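# Flip the steel cup mouth-down onto the bench plate

## Task

Take the steel cup that now has its opening facing upward, invert it so it rests on the bench plate with its opening facing down, and then release it so neither gripper is holding it.

## Robot and tools

Robot: two arms named left_arm and right_arm, each ending in a two-finger gripper. The names do not refer to sides of any camera image. Each gripper's fingers extend along its own +z axis and close toward each other along its own y axis. The reported gripper position is the point midway between the finger pads, roughly 1 cm back from the fingertips.

Scene frame: a single world frame for both arms. The origin sits on the table surface midway between the arms, +z is up, +x points out across the table, and left_arm is mounted on the +y side. Each result has a state line, left_arm: ... | right_arm: ..., giving each gripper's end_effector_position in metres and end_effector_quat_wxyz. These readings can be a bit off, more so when an arm is stretched far.

Command row: every motion argument is one flat list of 14 numbers, each between -1 and 1, covering both arms even if only one moves. The first seven belong to left_arm and the next seven to right_arm, each in the order dx, dy, dz, rx, ry, rz, opening. dx, dy, dz, rx, ry, rz are an offset, not a pose: they are expressed in that gripper's own axes and measured from its pose at the start of the command. A value of 1.0 equals 0.6 m of travel or 180 degrees of turn; rx, ry, rz form one rotation vector. opening is absolute, not an offset: +1 means fully open (0.094 m) and -1 means closed.

execute_actions(actions): actions is a list of up to 15 actions; each action is a table of up to 15 rows of 14 numbers, one row per control step of 1/30 s. If a table has fewer than 15 rows its final row repeats to fill 15 steps. Every row in an action is an offset from the gripper pose measured when that action began, not from the previous row. For the first action in a call, the base is the last pose reported in a result. An empty list simply returns state and images.

move(target, speed, blocking): target is one 14-number row as above, offsets taken from the pose in the most recent result that shows one. Each gripper travels in a straight line toward its target; both arms finish together, within 0.5 to 10 s (if more is needed they halt at 10 s short of target). speed is the top path speed in m/s, 0.002 to 0.5, default 0.25; turning is capped at twice that in rad/s. The opening is sent when the move begins. Paths ignore obstacles and the other arm, and grippers lag, drift, or overshoot speed, especially near full reach. blocking=false returns after 0.5 s while motion continues; then use wait(0) to check, and no new rows or moves are accepted until a result reports the move has ended (or call stop). The result adds a move: line stating the ending (done, off_target, moving, held, fault) and limits that acted, plus each gripper's distance to its target. limits=paced means the sent pose was clipped; limits=held means a safety check blocked some steps, after which the arm may surge faster than speed.

wait(seconds): 0 to 10; lets time pass with each arm holding its last command; returns early if a running move ends. stop(): brakes a running move; braking needs room, more when fast; fingers keep moving. zoom_image(camera, region): camera is one of cam_head_left, cam_head_right, cam_high, cam_low, cam_left_wrist, cam_right_wrist; region is [x0, y0, x1, y1] pixels in that camera's latest image, origin top-left, at most 504 by 504. finished_scene(scene): pass the current scene number to end it; it cannot be reversed, so only call it once the cup is upside down on the plate, released, and stable.

Controller behaviour: each control step the commanded pose is clipped to within 70 mm and 16 degrees of the measured pose, so large offsets take several actions; after an action the arm stops at its last clipped pose, so send the remainder next. Position is favoured over orientation when both cannot be met. Arms tend to finish a centimetre or more low; zero offsets may let them sag. To hold an arm still, send the correction back to its desired pose in the first call of a reply and zeros afterwards, aiming higher if it still droops. Hand target lines show where the controller is now driving each gripper. A pose unreachable line names an arm whose command the clearance check altered or blocked.

Gripping: grip_measured is the measured finger opening on the same scale as opening; the last value in Joint positions is the opening in metres. To hold the cup, command an opening about 0.03 below grip_measured (less for a lighter grip). Pad force tops out around 50 to 62 N. Joint limits per arm (rad): waist -2.880 to 2.880, shoulder 0.000 to 3.142, elbow 0.000 to 3.019, wrist pitch -1.693 to 1.571, wrist yaw -1.571 to 1.571, wrist roll -2.094 to 2.094; elbows never fully straighten.

Cameras: images arrive in the order cam_head_left, cam_head_right, cam_high, cam_low (504x504), cam_left_wrist, cam_right_wrist (616x616, fisheye). Calibration gives K and T_world_to_cam per camera for projecting world points; it may be off by a few degrees and millimetres.

Avoid: knocking anything off the table (fails the task), dropping or slamming the cup, fast contacts or targets set deep past a surface (they press hard), and the two arms colliding or pushing on each other. Holding loads heats motors; a MOTOR HOT line appears from 85 °C and at 100 °C that arm goes limp (OVER-TEMPERATURE FAULT). A FAULT line means an arm stopped. Expect occasional brief disturbances tugging the held cup or nudging loose objects.

Each tool is called as name([rows], argument=value, ...), one row to a line, values as JSON.

## Session

execute_actions(actions=[])

Scene clock: 0.00 s.
left_arm: end_effector_position=(+0.1491, +0.0284, +0.1406) grip_measured=+1.000 end_effector_quat_wxyz=(+0.472, +0.752, +0.254, -0.384) | right_arm: end_effector_position=(+0.3903, -0.3330, +0.3849) grip_measured=+1.000 end_effector_quat_wxyz=(+0.515, +0.575, +0.483, +0.414)
Joint positions: left_arm=[-0.591  0.979  0.257  0.074  1.125  1.162  0.094] | right_arm=[-0.066  0.657  0.66  -0.136  0.305  1.59   0.094]
Joint velocities: left_arm=[-0.005 -0.015  0.017 -0.022 -0.051 -0.037  0.   ] | right_arm=[ 0.015 -0.005  0.002 -0.027 -0.095 -0.037  0.   ]
Joint torques (N m, as the arm reports them, + toward a larger angle): no reading
Motor temperatures (°C, as the motors report them): left_arm=[25 26 23 25 24 26] | right_arm=[25 24 23 22 23 24]
Hand target (left_arm): +0.155, +0.023, +0.150; +0.481, +0.752, +0.246, -0.379
Hand target (right_arm): +0.391, -0.333, +0.402; +0.521, +0.569, +0.474, +0.424

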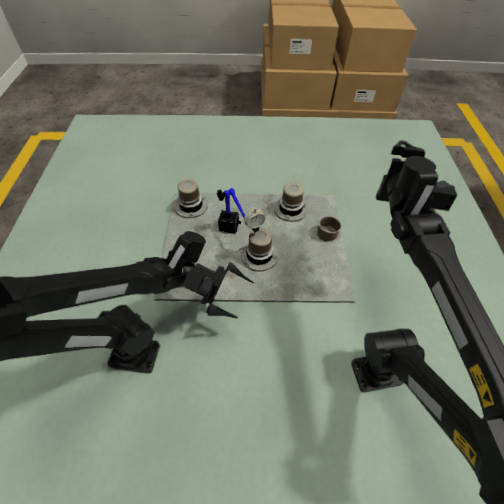

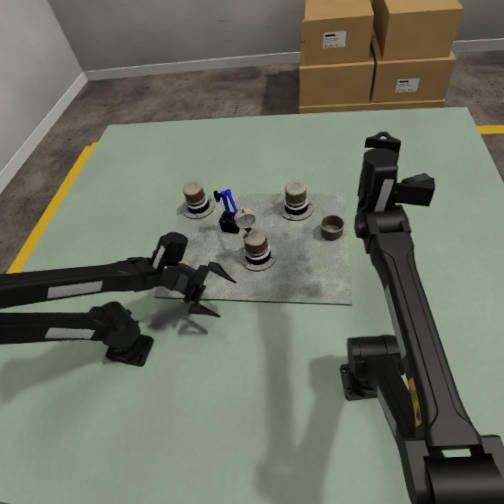

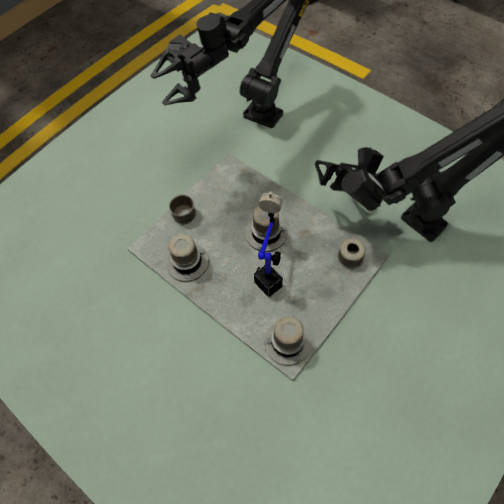

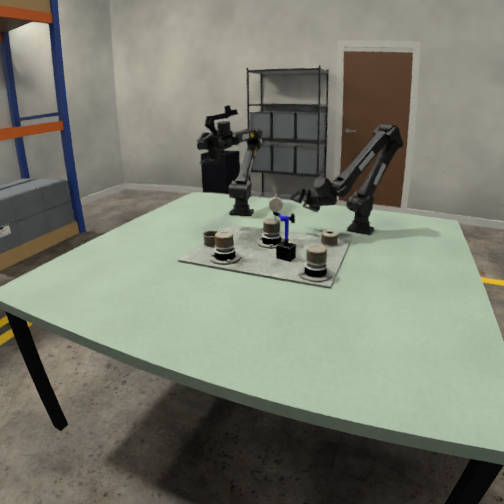

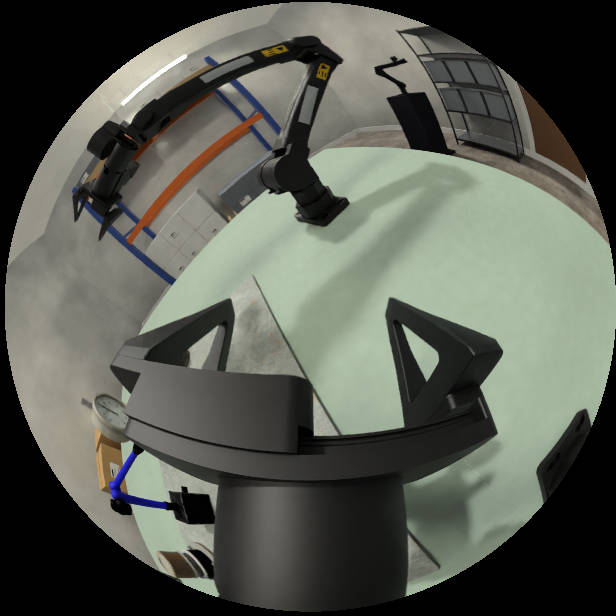

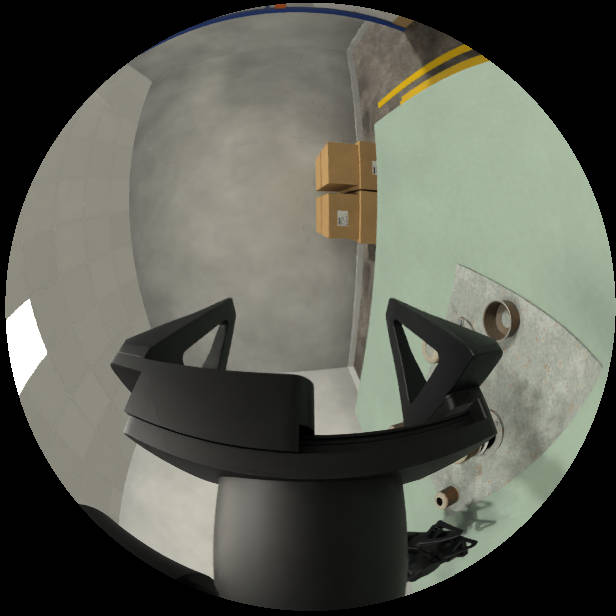

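move(target=[0,0,0,0,0,0,1,0.182,-0.357,0.132,0.456,0.049,-0.045,1])

Scene clock: 18.27 s.
left_arm: end_effector_position=(+0.1491, +0.0284, +0.1406) grip_measured=+1.000 end_effector_quat_wxyz=(+0.472, +0.752, +0.254, -0.384) | right_arm: end_effector_position=(+0.4456, -0.2447, +0.1552) grip_measured=+1.000 end_effector_quat_wxyz=(-0.005, +0.706, +0.708, -0.005)
Joint positions: left_arm=[-0.591  0.979  0.257  0.074  1.125  1.162  0.094] | right_arm=[-0.     1.558  1.268 -1.296 -0.003  1.748  0.094]
Joint velocities: left_arm=[-0.005 -0.005 -0.017 -0.002 -0.007 -0.066  0.   ] | right_arm=[-0.005  0.005  0.007 -0.012 -0.081 -0.022  0.   ]
Joint torques (N m, as the arm reports them, + toward a larger angle): left_arm=[ 2.34 -4.    7.52  1.32  0.57 -0.04] | right_arm=[ -0.41 -13.16  12.07  -0.44   0.     0.01]
Motor temperatures (°C, as the motors report them): left_arm=[25 26 25 25 25 26] | right_arm=[25 24 27 22 23 24]
Hand target (left_arm): +0.149, +0.028, +0.141; +0.472, +0.752, +0.254, -0.384
Hand target (right_arm): +0.459, -0.239, +0.166; +0.000, +0.705, +0.710, +0.005
Off the commanded pose (left_arm): 0.000 m, 0 deg.
Off the commanded pose (right_arm): 0.017 m, 1 deg.
move: off_target (right_arm)
camera_calibration (this result's frames):
cam_right_wrist: T_world_to_cam=[[-0.999841, -0.012912, 0.0122897, 0.440355], [-0.00308566, 0.804396, 0.594086, 0.110474], [-0.0175566, 0.593954, -0.804308, 0.405085], [0, 0, 0, 1]] pos_world=[0.447738, -0.323781, 0.25477]

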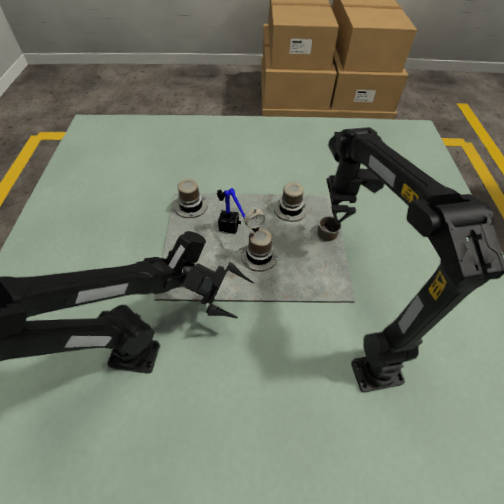

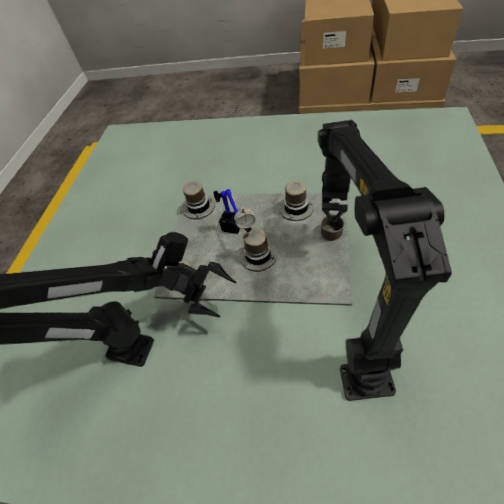

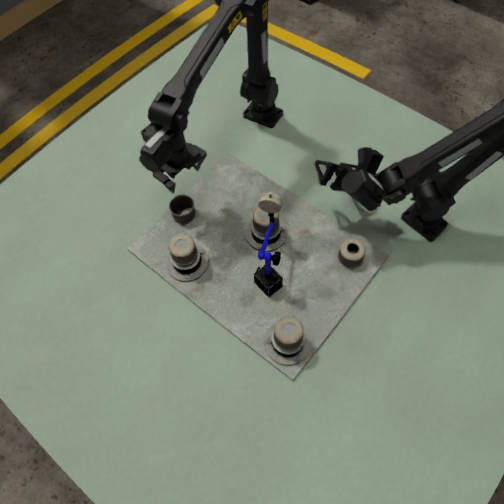

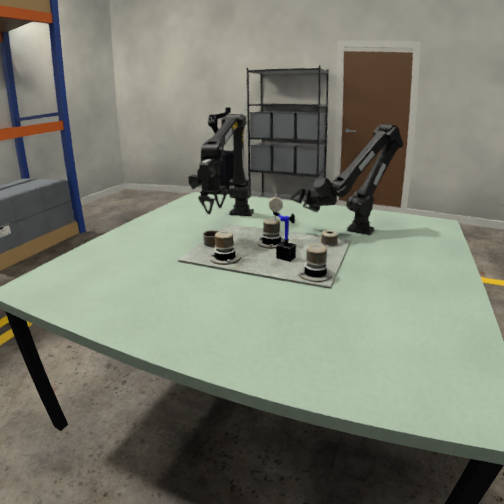

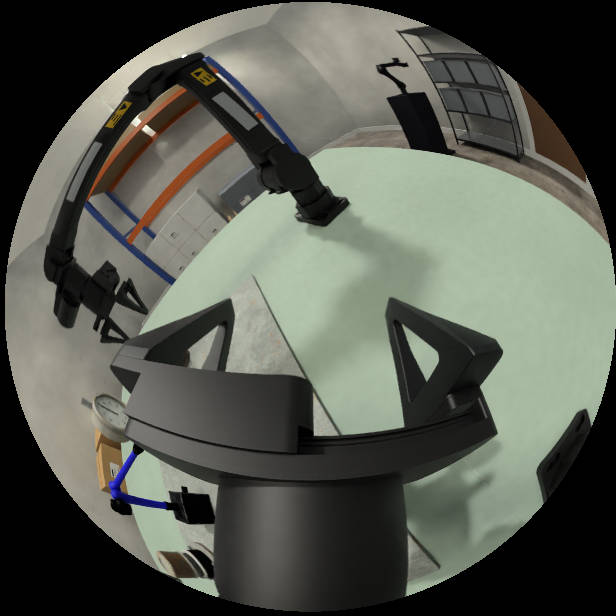

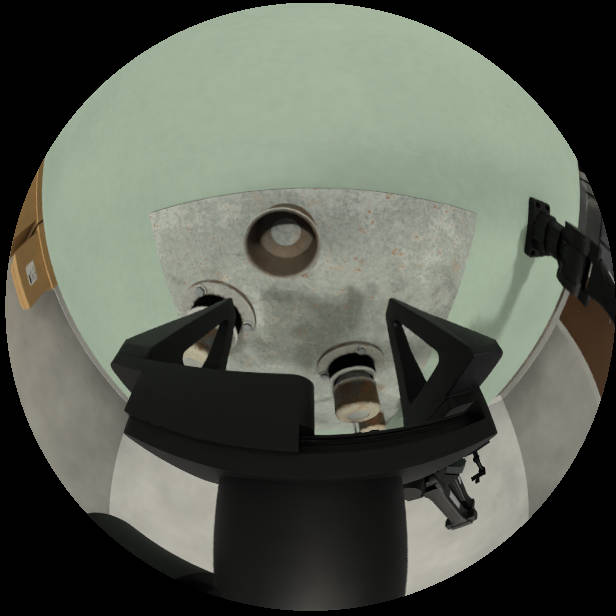

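move(target=[0,0,0,0,0,0,1,-0.005,0.06,0.11,0,0,0,1])

Scene clock: 22.67 s.
left_arm: end_effector_position=(+0.1491, +0.0284, +0.1406) grip_measured=+1.000 end_effector_quat_wxyz=(+0.472, +0.752, +0.254, -0.384) | right_arm: end_effector_position=(+0.4759, -0.2464, +0.0914) grip_measured=+1.000 end_effector_quat_wxyz=(-0.007, +0.711, +0.704, -0.008)
Joint positions: left_arm=[-0.591  0.979  0.257  0.074  1.125  1.162  0.094] | right_arm=[-0.015  1.693  1.258 -1.157 -0.003  1.745  0.094]
Joint velocities: left_arm=[-0.015  0.015 -0.002 -0.012 -0.007 -0.051  0.   ] | right_arm=[ 0.005 -0.015  0.002  0.002 -0.022  0.051  0.   ]
Joint torques (N m, as the arm reports them, + toward a larger angle): left_arm=[ 2.3  -3.98  7.52  1.33  0.57 -0.04] | right_arm=[ -1.28 -15.74   8.73   0.3    0.1   -0.14]
Motor temperatures (°C, as the motors report them): left_arm=[25 26 25 25 25 26] | right_arm=[25 24 28 22 23 24]
Hand target (left_arm): +0.149, +0.028, +0.141; +0.472, +0.752, +0.254, -0.384
Hand target (right_arm): +0.481, -0.248, +0.090; -0.005, +0.707, +0.708, -0.005
Off the commanded pose (left_arm): 0.000 m, 0 deg.
Off the commanded pose (right_arm): 0.006 m, 1 deg.
move: done
camera_calibration (this result's frames):
cam_right_wrist: T_world_to_cam=[[-0.999832, -0.00107245, 0.0183106, 0.473727], [0.0100016, 0.80494, 0.593272, 0.143866], [-0.0153752, 0.593355, -0.804794, 0.354171], [0, 0, 0, 1]] pos_world=[0.477654, -0.325444, 0.191009]

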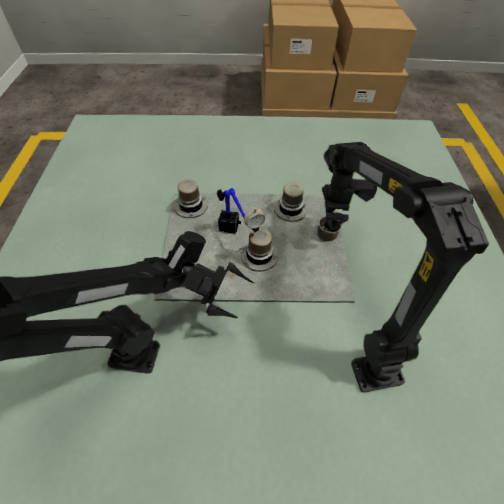

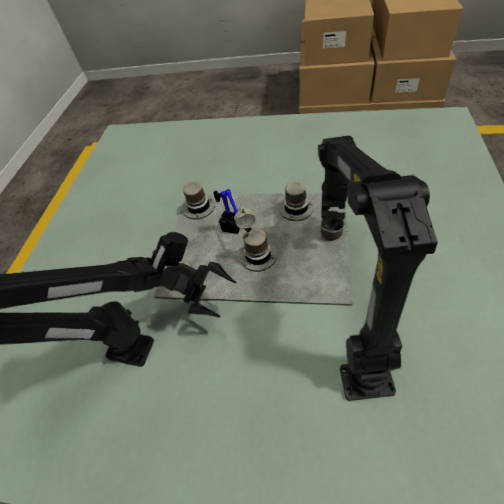

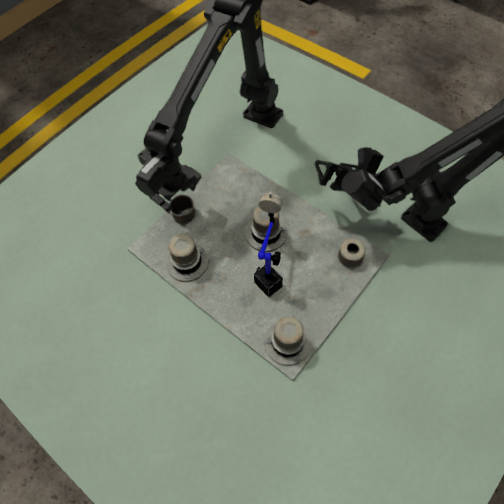

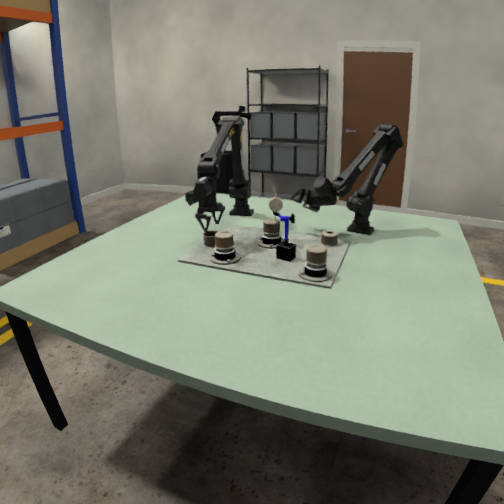

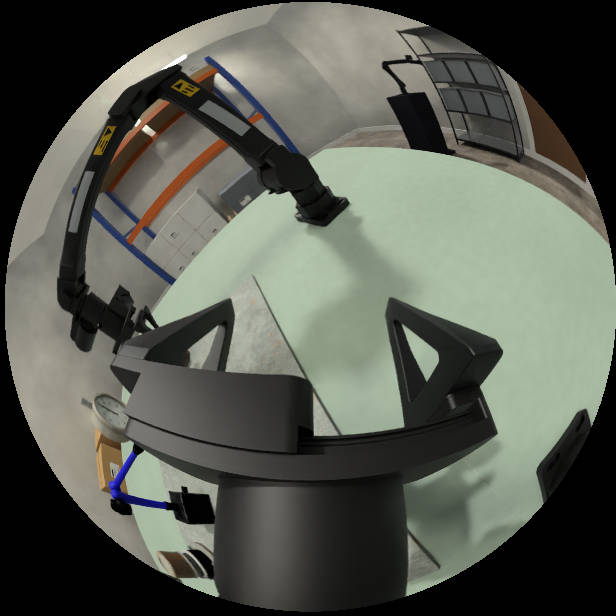

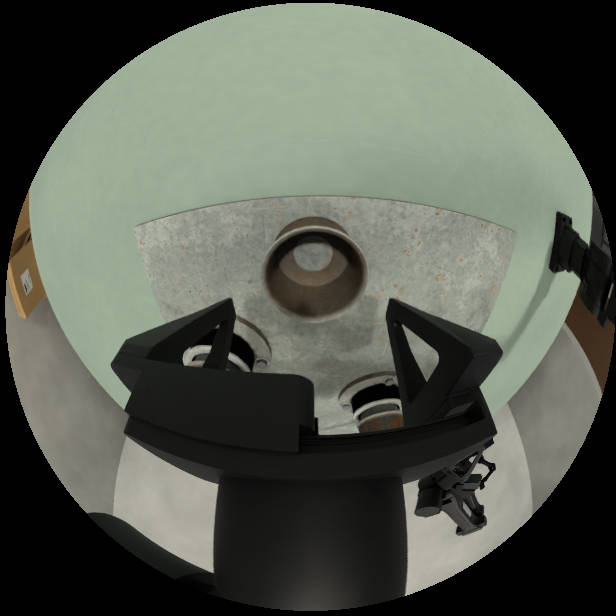

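move(target=[0,0,0,0,0,0,1,-0.006,0.0,0.094,0,0,0,1], speed=0.08)

execute_actions([
  [[0,0,0,0,0,0,1,0,0,0,0,0,0,0.3]],
  [[0,0,0,0,0,0,1,0,0,0,0,0,0,0.3]],
])

Scene clock: 28.67 s.
left_arm: end_effector_position=(+0.1491, +0.0284, +0.1406) grip_measured=+1.000 end_effector_quat_wxyz=(+0.472, +0.752, +0.254, -0.384) | right_arm: end_effector_position=(+0.4730, -0.2469, +0.0454) grip_measured=+1.000 end_effector_quat_wxyz=(-0.004, +0.711, +0.704, -0.003)
Joint positions: left_arm=[-0.591  0.979  0.257  0.074  1.125  1.162  0.094] | right_arm=[-0.015  1.737  1.181 -1.024 -0.003  1.745  0.094]
Joint velocities: left_arm=[-0.005 -0.005 -0.007  0.012  0.007 -0.007  0.   ] | right_arm=[-0.005  0.005 -0.002 -0.022  0.007  0.051  0.   ]
Joint torques (N m, as the arm reports them, + toward a larger angle): left_arm=[ 2.36 -3.93  7.5   1.33  0.57 -0.04] | right_arm=[ -1.35 -14.48   7.79   0.38   0.09  -0.06]
Motor temperatures (°C, as the motors report them): left_arm=[25 26 25 25 25 26] | right_arm=[25 24 27 22 23 24]
Hand target (left_arm): +0.149, +0.028, +0.141; +0.472, +0.752, +0.254, -0.384
Hand target (right_arm): +0.475, -0.250, +0.035; -0.007, +0.711, +0.703, -0.008
Off the commanded pose (left_arm): 0.000 m, 0 deg.
Off the commanded pose (right_arm): 0.011 m, 1 deg.
move: off_target (right_arm)
camera_calibration (this result's frames):
cam_right_wrist: T_world_to_cam=[[-0.99998, -0.00109694, 0.00626594, 0.472289], [0.00284632, 0.803756, 0.594952, 0.174587], [-0.00568892, 0.594958, -0.803737, 0.313154], [0, 0, 0, 1]] pos_world=[0.473564, -0.326121, 0.144864]

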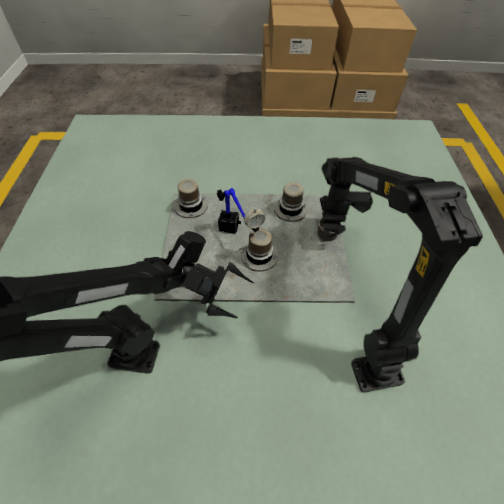

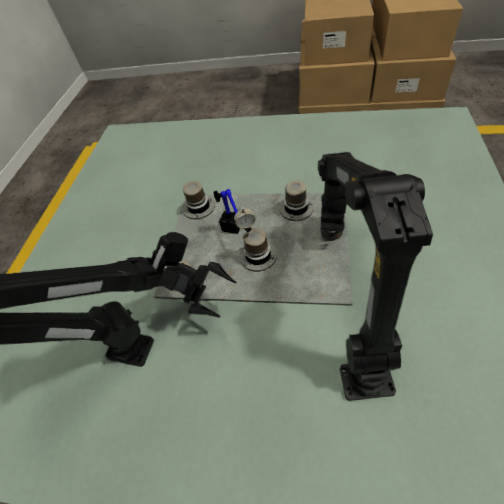

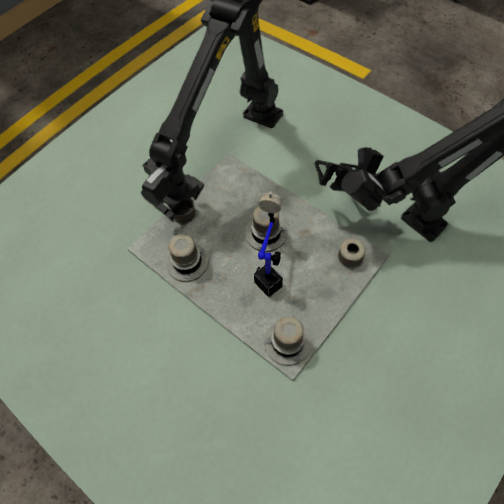

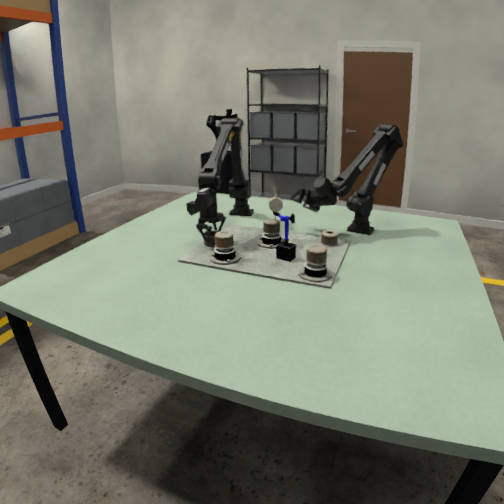

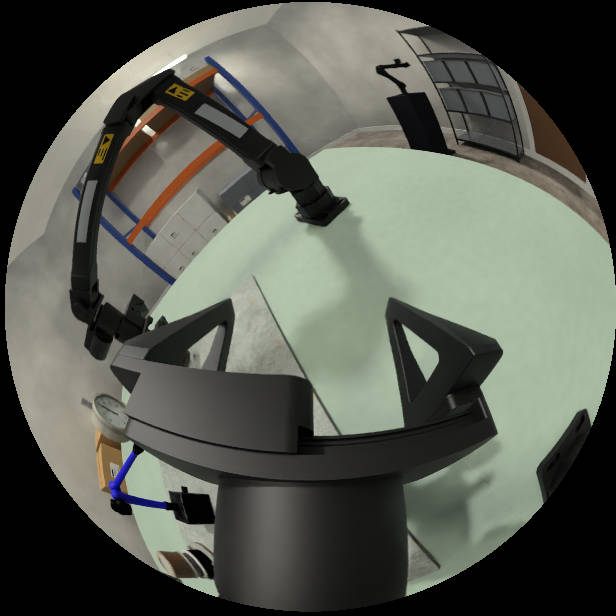

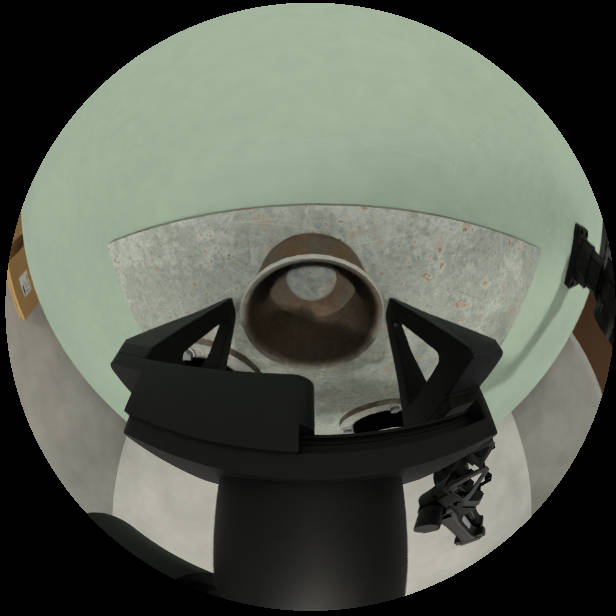

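Scene clock: 29.67 s.
left_arm: end_effector_position=(+0.1491, +0.0284, +0.1406) grip_measured=+1.000 end_effector_quat_wxyz=(+0.472, +0.752, +0.254, -0.384) | right_arm: end_effector_position=(+0.4729, -0.2469, +0.0454) grip_measured=+0.469 end_effector_quat_wxyz=(-0.004, +0.711, +0.704, -0.003)
Joint positions: left_arm=[-0.591  0.979  0.257  0.074  1.125  1.162  0.094] | right_arm=[-0.015  1.737  1.181 -1.024 -0.003  1.745  0.069]
Joint velocities: left_arm=[-0.005 -0.015 -0.002 -0.002  0.007 -0.007  0.   ] | right_arm=[-0.005 -0.005 -0.012 -0.017  0.022  0.037 -0.001]
Joint torques (N m, as the arm reports them, + toward a larger angle): left_arm=[ 2.33 -3.96  7.52  1.32  0.57 -0.04] | right_arm=[ -0.84 -16.58   7.62  -0.02   0.1   -0.01]
Motor temperatures (°C, as the motors report them): left_arm=[25 26 25 25 25 26] | right_arm=[25 24 27 22 23 24]
Hand target (left_arm): +0.149, +0.028, +0.141; +0.472, +0.752, +0.254, -0.384
Hand target (right_arm): +0.473, -0.247, +0.045; -0.004, +0.711, +0.704, -0.003
Off the commanded pose (left_arm): 0.000 m, 0 deg.
Off the commanded pose (right_arm): 0.000 m, 0 deg.
camera_calibration (this result's frames):
cam_right_wrist: T_world_to_cam=[[-0.999977, -0.00109654, 0.00664236, 0.472178], [0.00307023, 0.803793, 0.594901, 0.174505], [-0.00599142, 0.594908, -0.803772, 0.313296], [0, 0, 0, 1]] pos_world=[0.473509, -0.32613, 0.144869]

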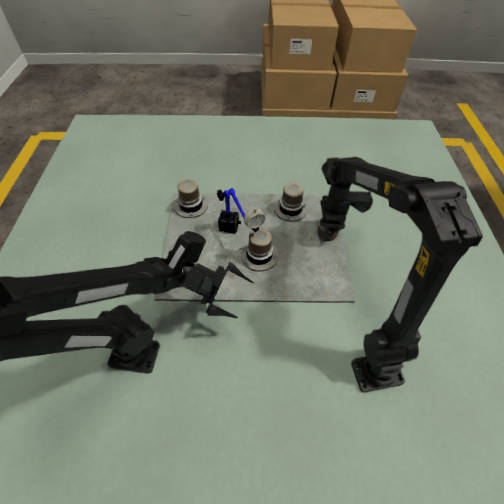

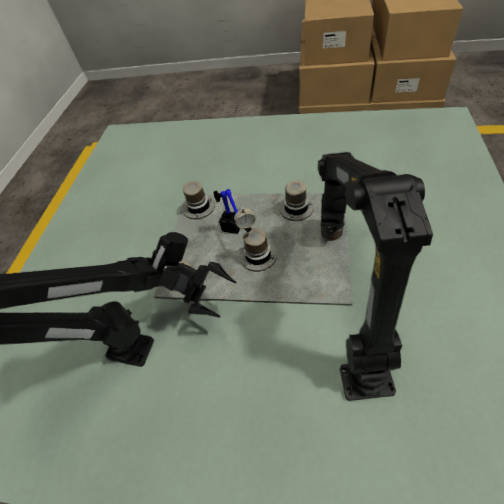

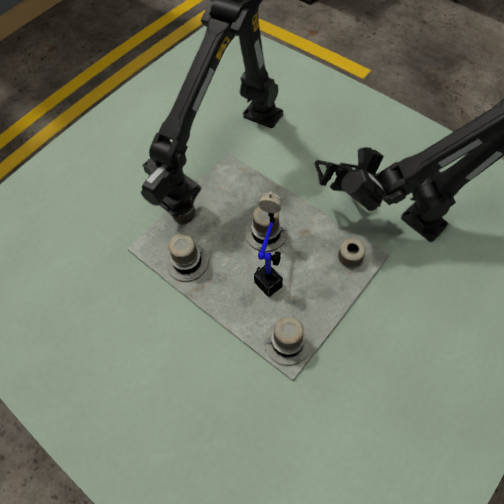

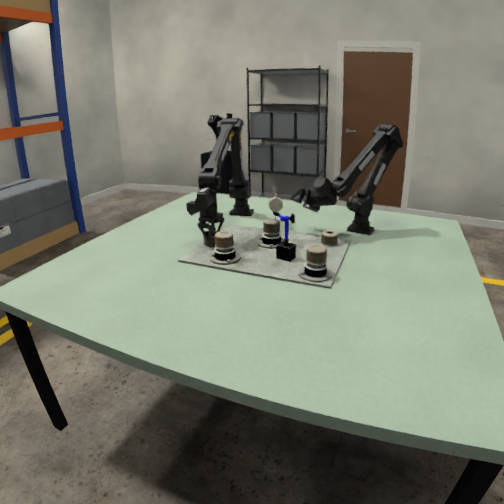

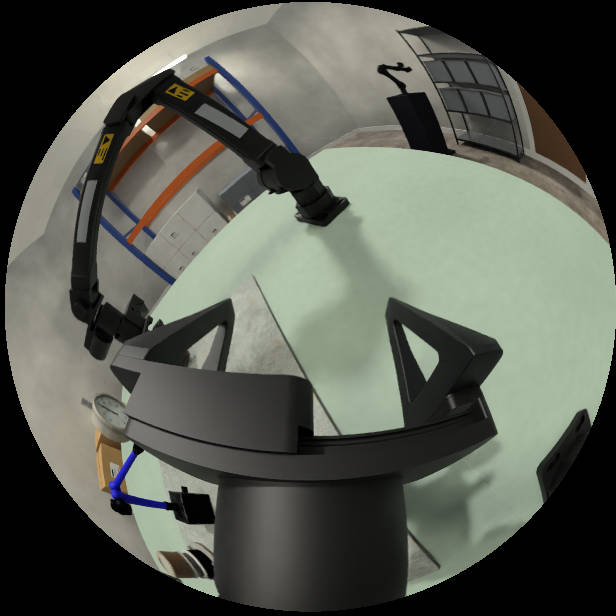

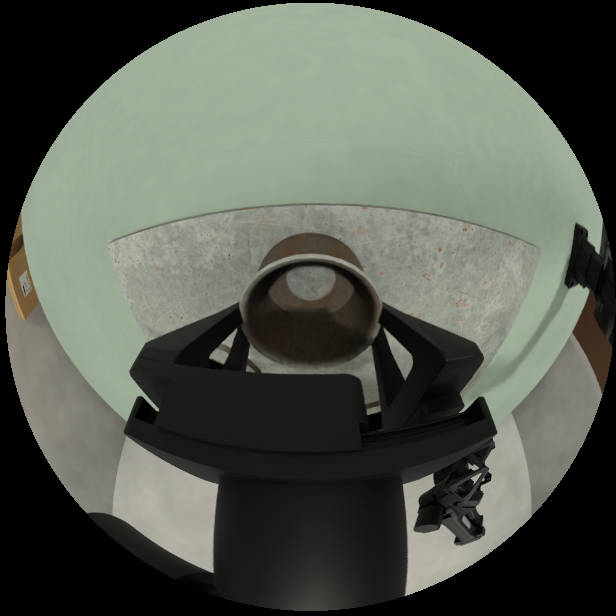

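move(target=[-0.118,0.218,-0.219,-0.134,-0.049,-0.191,1,0,0,-0.26,0,0,0,0.4])

move(target=[0,0,0,0,0,0,1,0.328,-0.372,-0.167,-0.385,0.385,-0.385,0.4])

Scene clock: 39.93 s.
left_arm: end_effector_position=(+0.2437, +0.0917, +0.2874) grip_measured=+1.000 end_effector_quat_wxyz=(+0.490, +0.498, +0.506, -0.506) | right_arm: end_effector_position=(+0.4594, -0.2491, +0.1713) grip_measured=+0.469 end_effector_quat_wxyz=(-0.023, +0.710, +0.703, -0.030)
Joint positions: left_arm=[-0.167  0.697  0.336  0.333  1.282  0.003  0.094] | right_arm=[-0.015  1.616  1.381 -1.41  -0.003  1.745  0.069]
Joint velocities: left_arm=[-0.015 -0.015  0.007  0.017 -0.081 -0.066  0.   ] | right_arm=[-0.005  0.005 -0.007 -0.012  0.022  0.066 -0.   ]
Joint torques (N m, as the arm reports them, + toward a larger angle): left_arm=[ 2.89 -1.11 11.37  2.06 -0.02 -0.07] | right_arm=[ -0.86 -17.97  12.54  -0.59   0.1   -0.01]
Motor temperatures (°C, as the motors report them): left_arm=[25 26 26 25 25 26] | right_arm=[25 25 27 22 23 24]
Hand target (left_arm): +0.251, +0.092, +0.301; +0.500, +0.498, +0.500, -0.501
Hand target (right_arm): +0.473, -0.247, +0.201; -0.004, +0.711, +0.704, -0.003
Off the commanded pose (left_arm): 0.014 m, 2 deg.
Off the commanded pose (right_arm): 0.034 m, 4 deg.
move: off_target (left_arm, right_arm)
camera_calibration (this result's frames):
cam_left_wrist: T_world_to_cam=[[-0.999676, 0.0108921, 0.0229999, 0.235872], [-0.0120503, 0.593434, -0.804792, 0.186787], [-0.0224148, -0.804809, -0.593111, 0.375263], [0, 0, 0, 1]] pos_world=[0.246458, 0.1886, 0.367473]
cam_right_wrist: T_world_to_cam=[[-0.997453, -0.00067882, 0.0713255, 0.445696], [0.0412677, 0.810114, 0.584818, 0.0871513], [-0.0581788, 0.586272, -0.808022, 0.438355], [0, 0, 0, 1]] pos_world=[0.466467, -0.327295, 0.271443]

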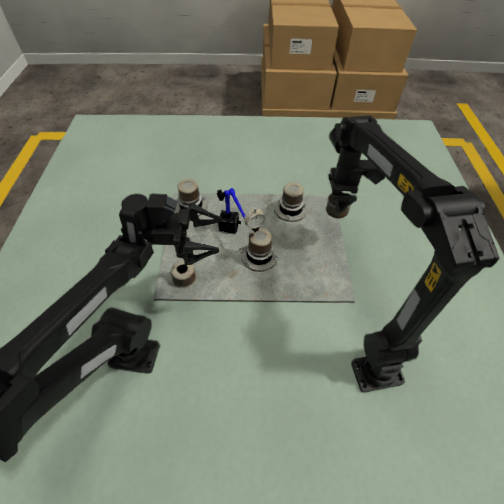

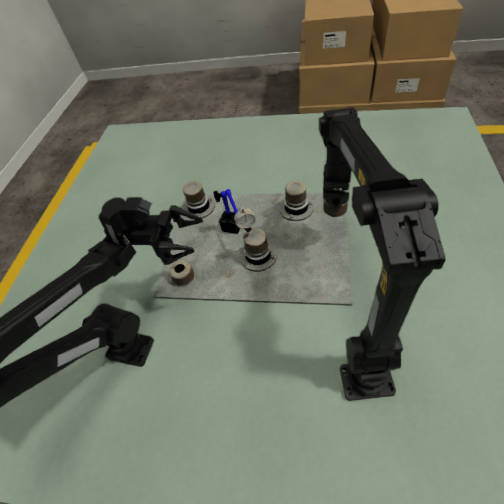

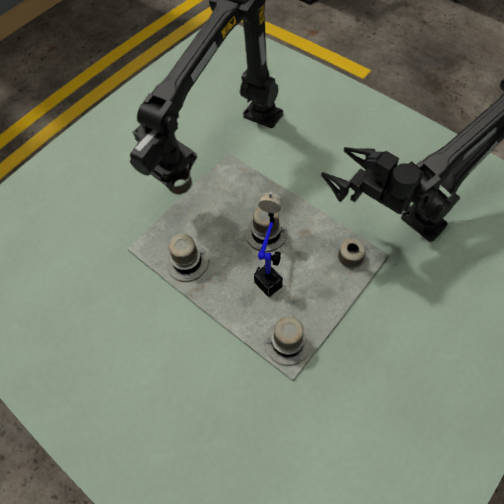

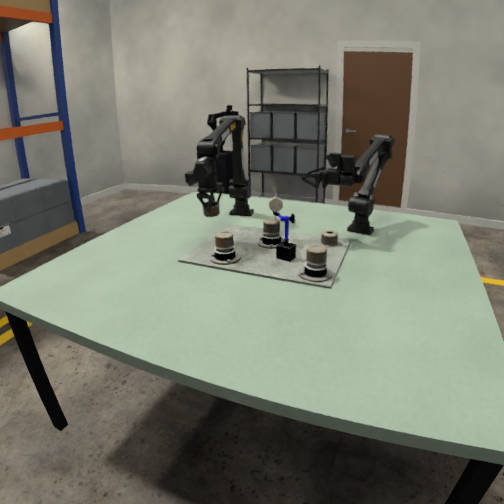

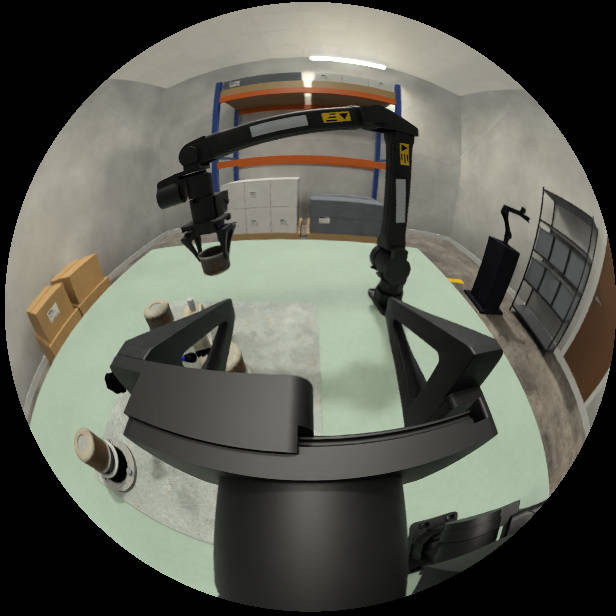

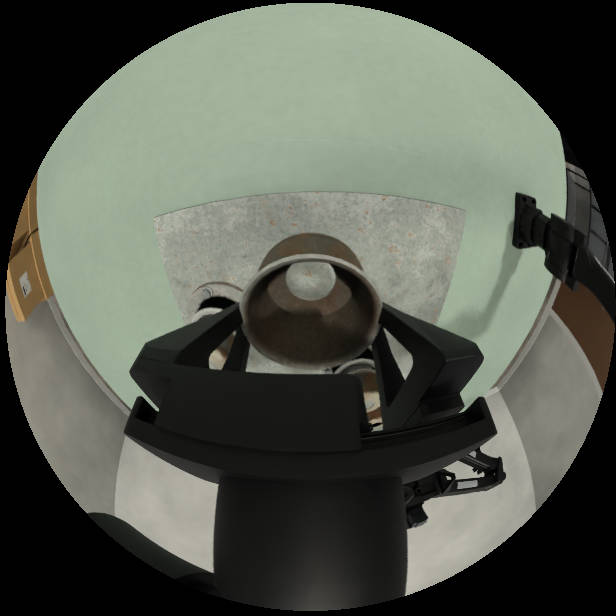

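Scene clock: 44.60 s.
left_arm: end_effector_position=(+0.2437, +0.0917, +0.2874) grip_measured=+1.000 end_effector_quat_wxyz=(+0.490, +0.498, +0.506, -0.506) | right_arm: end_effector_position=(+0.2466, -0.0501, +0.2752) grip_measured=+0.469 end_effector_quat_wxyz=(-0.015, +0.032, +0.716, +0.697)
Joint positions: left_arm=[-0.167  0.697  0.336  0.333  1.282  0.002  0.094] | right_arm=[ 0.231  0.942  0.415  0.463 -1.137  1.578  0.069]
Joint velocities: left_arm=[ 0.005  0.005 -0.002  0.007 -0.007  0.022  0.   ] | right_arm=[ 0.005 -0.005 -0.002  0.032 -0.022  0.11   0.001]
Joint torques (N m, as the arm reports them, + toward a larger angle): left_arm=[ 2.32 -2.04  9.24  1.44  0.11  0.02] | right_arm=[-0.53 -3.7   9.86  2.48 -0.11  0.03]
Motor temperatures (°C, as the motors report them): left_arm=[25 26 26 25 25 26] | right_arm=[25 25 27 22 23 24]
Hand target (left_arm): +0.244, +0.092, +0.287; +0.490, +0.498, +0.506, -0.506
Hand target (right_arm): +0.248, -0.048, +0.281; -0.016, +0.029, +0.712, +0.701
Off the commanded pose (left_arm): 0.000 m, 0 deg.
Off the commanded pose (right_arm): 0.011 m, 1 deg.
move: off_target (right_arm)
camera_calibration (this result's frames):
cam_left_wrist: T_world_to_cam=[[-0.999676, 0.0108916, 0.0230154, 0.235867], [-0.0120655, 0.593347, -0.804856, 0.186856], [-0.0224223, -0.804873, -0.593023, 0.375273], [0, 0, 0, 1]] pos_world=[0.24646, 0.188608, 0.367509]
cam_right_wrist: T_world_to_cam=[[-0.0549152, -0.0229734, -0.998227, 0.286975], [-0.817127, -0.573517, 0.0581514, 0.161221], [-0.573836, 0.818872, 0.0127226, 0.306099], [0, 0, 0, 1]] pos_world=[0.323148, -0.1516, 0.273197]

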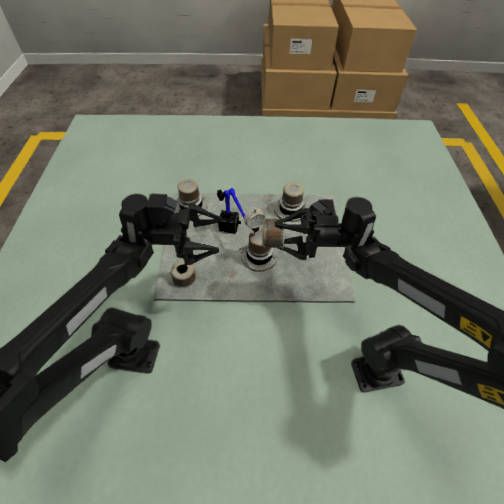

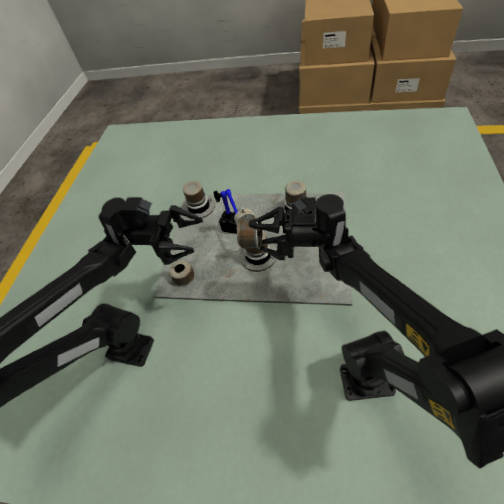

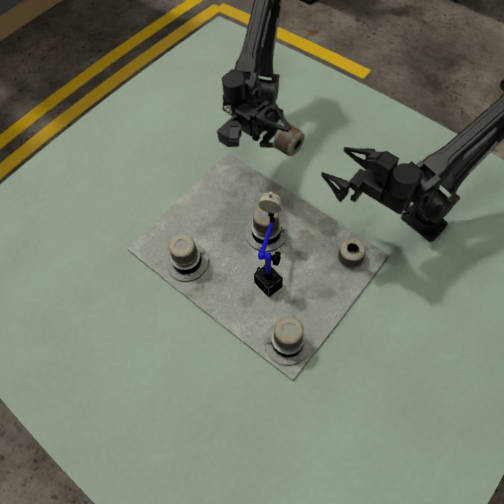

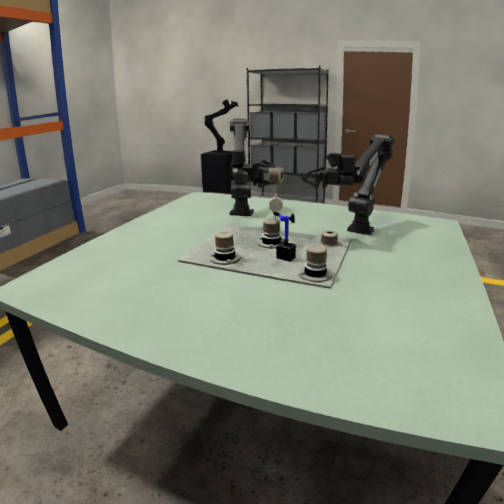

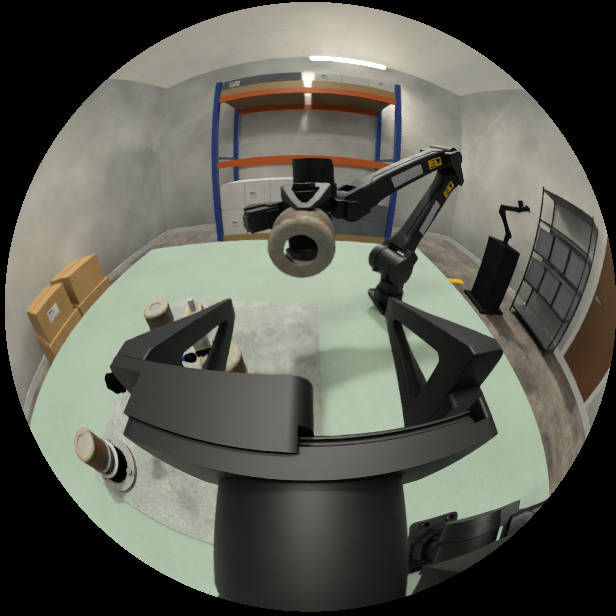

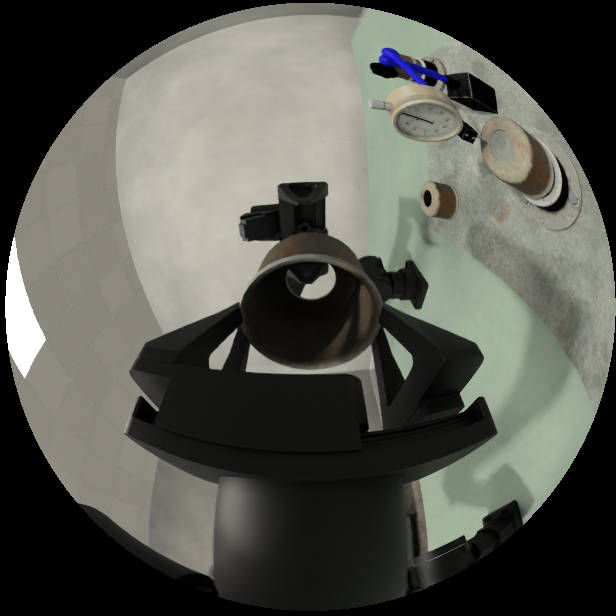

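move(target=[-0.012,0.013,0.12,0,0,0,1,0,0,0,0,0,0,0.4], speed=0.1)

Scene clock: 51.17 s.
left_arm: end_effector_position=(+0.2417, +0.0281, +0.2659) grip_measured=+1.000 end_effector_quat_wxyz=(+0.471, +0.493, +0.526, -0.508) | right_arm: end_effector_position=(+0.2443, -0.0511, +0.2697) grip_measured=+0.469 end_effector_quat_wxyz=(-0.020, +0.037, +0.717, +0.696)
Joint positions: left_arm=[-0.438  0.842  0.352  0.416  1.006 -0.007  0.094] | right_arm=[ 0.231  0.942  0.403  0.465 -1.137  1.584  0.069]
Joint velocities: left_arm=[-0.015 -0.024 -0.012 -0.007  0.007 -0.051  0.   ] | right_arm=[-0.005 -0.005 -0.002 -0.012 -0.022  0.022 -0.   ]
Joint torques (N m, as the arm reports them, + toward a larger angle): left_arm=[ 1.6  -2.82 13.06  2.31  0.01 -0.06] | right_arm=[-0.81 -4.4   9.93  1.36 -0.06 -0.14]
Motor temperatures (°C, as the motors report them): left_arm=[25 26 26 25 25 26] | right_arm=[25 25 27 22 23 24]
Hand target (left_arm): +0.249, +0.020, +0.293; +0.490, +0.498, +0.506, -0.506
Hand target (right_arm): +0.247, -0.050, +0.275; -0.015, +0.032, +0.716, +0.697
Off the commanded pose (left_arm): 0.031 m, 3 deg.
Off the commanded pose (right_arm): 0.006 m, 1 deg.
move: off_target (left_arm)
camera_calibration (this result's frames):
cam_left_wrist: T_world_to_cam=[[-0.997577, 0.00410843, 0.0694508, 0.222451], [-0.0520212, 0.618796, -0.783827, 0.210602], [-0.0461962, -0.785541, -0.617083, 0.32283], [0, 0, 0, 1]] pos_world=[0.247781, 0.122362, 0.348839]
cam_right_wrist: T_world_to_cam=[[-0.0708115, -0.026904, -0.997127, 0.284705], [-0.816187, -0.573103, 0.0734251, 0.154794], [-0.573432, 0.819042, 0.0186236, 0.303992], [0, 0, 0, 1]] pos_world=[0.32082, -0.15261, 0.266859]

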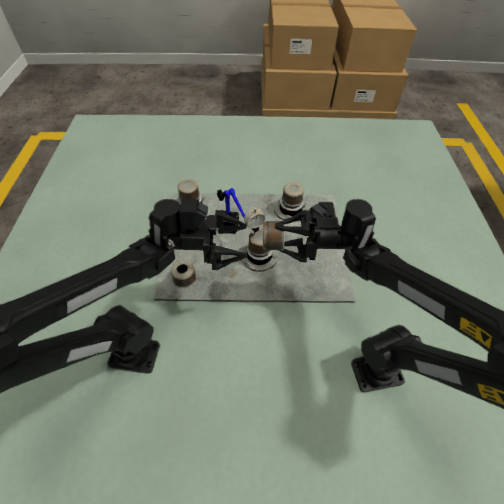

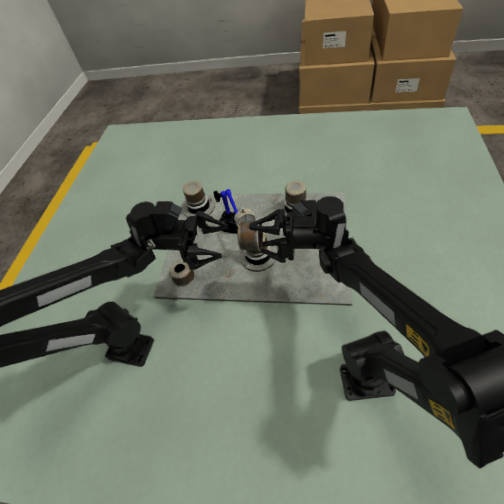

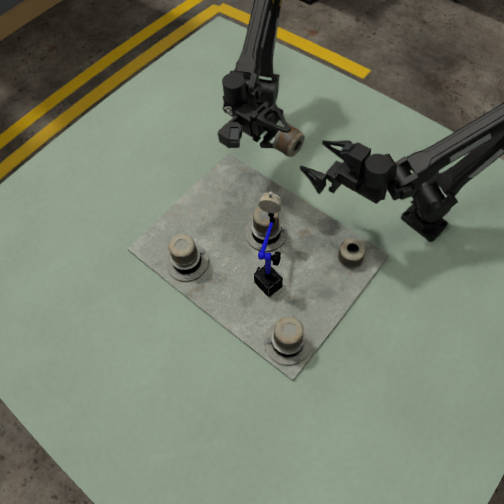

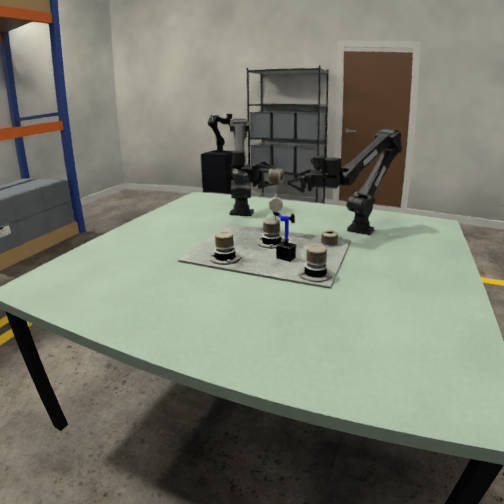

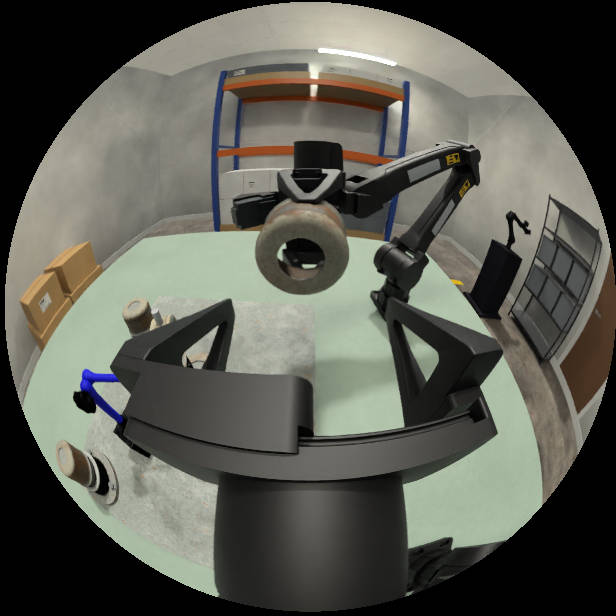

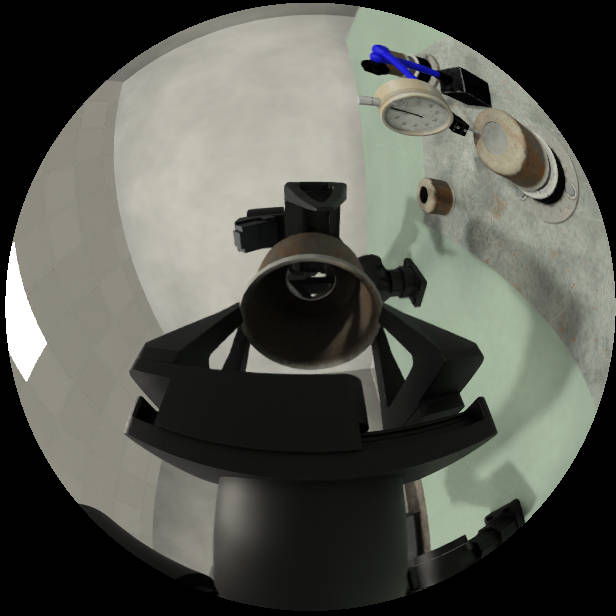

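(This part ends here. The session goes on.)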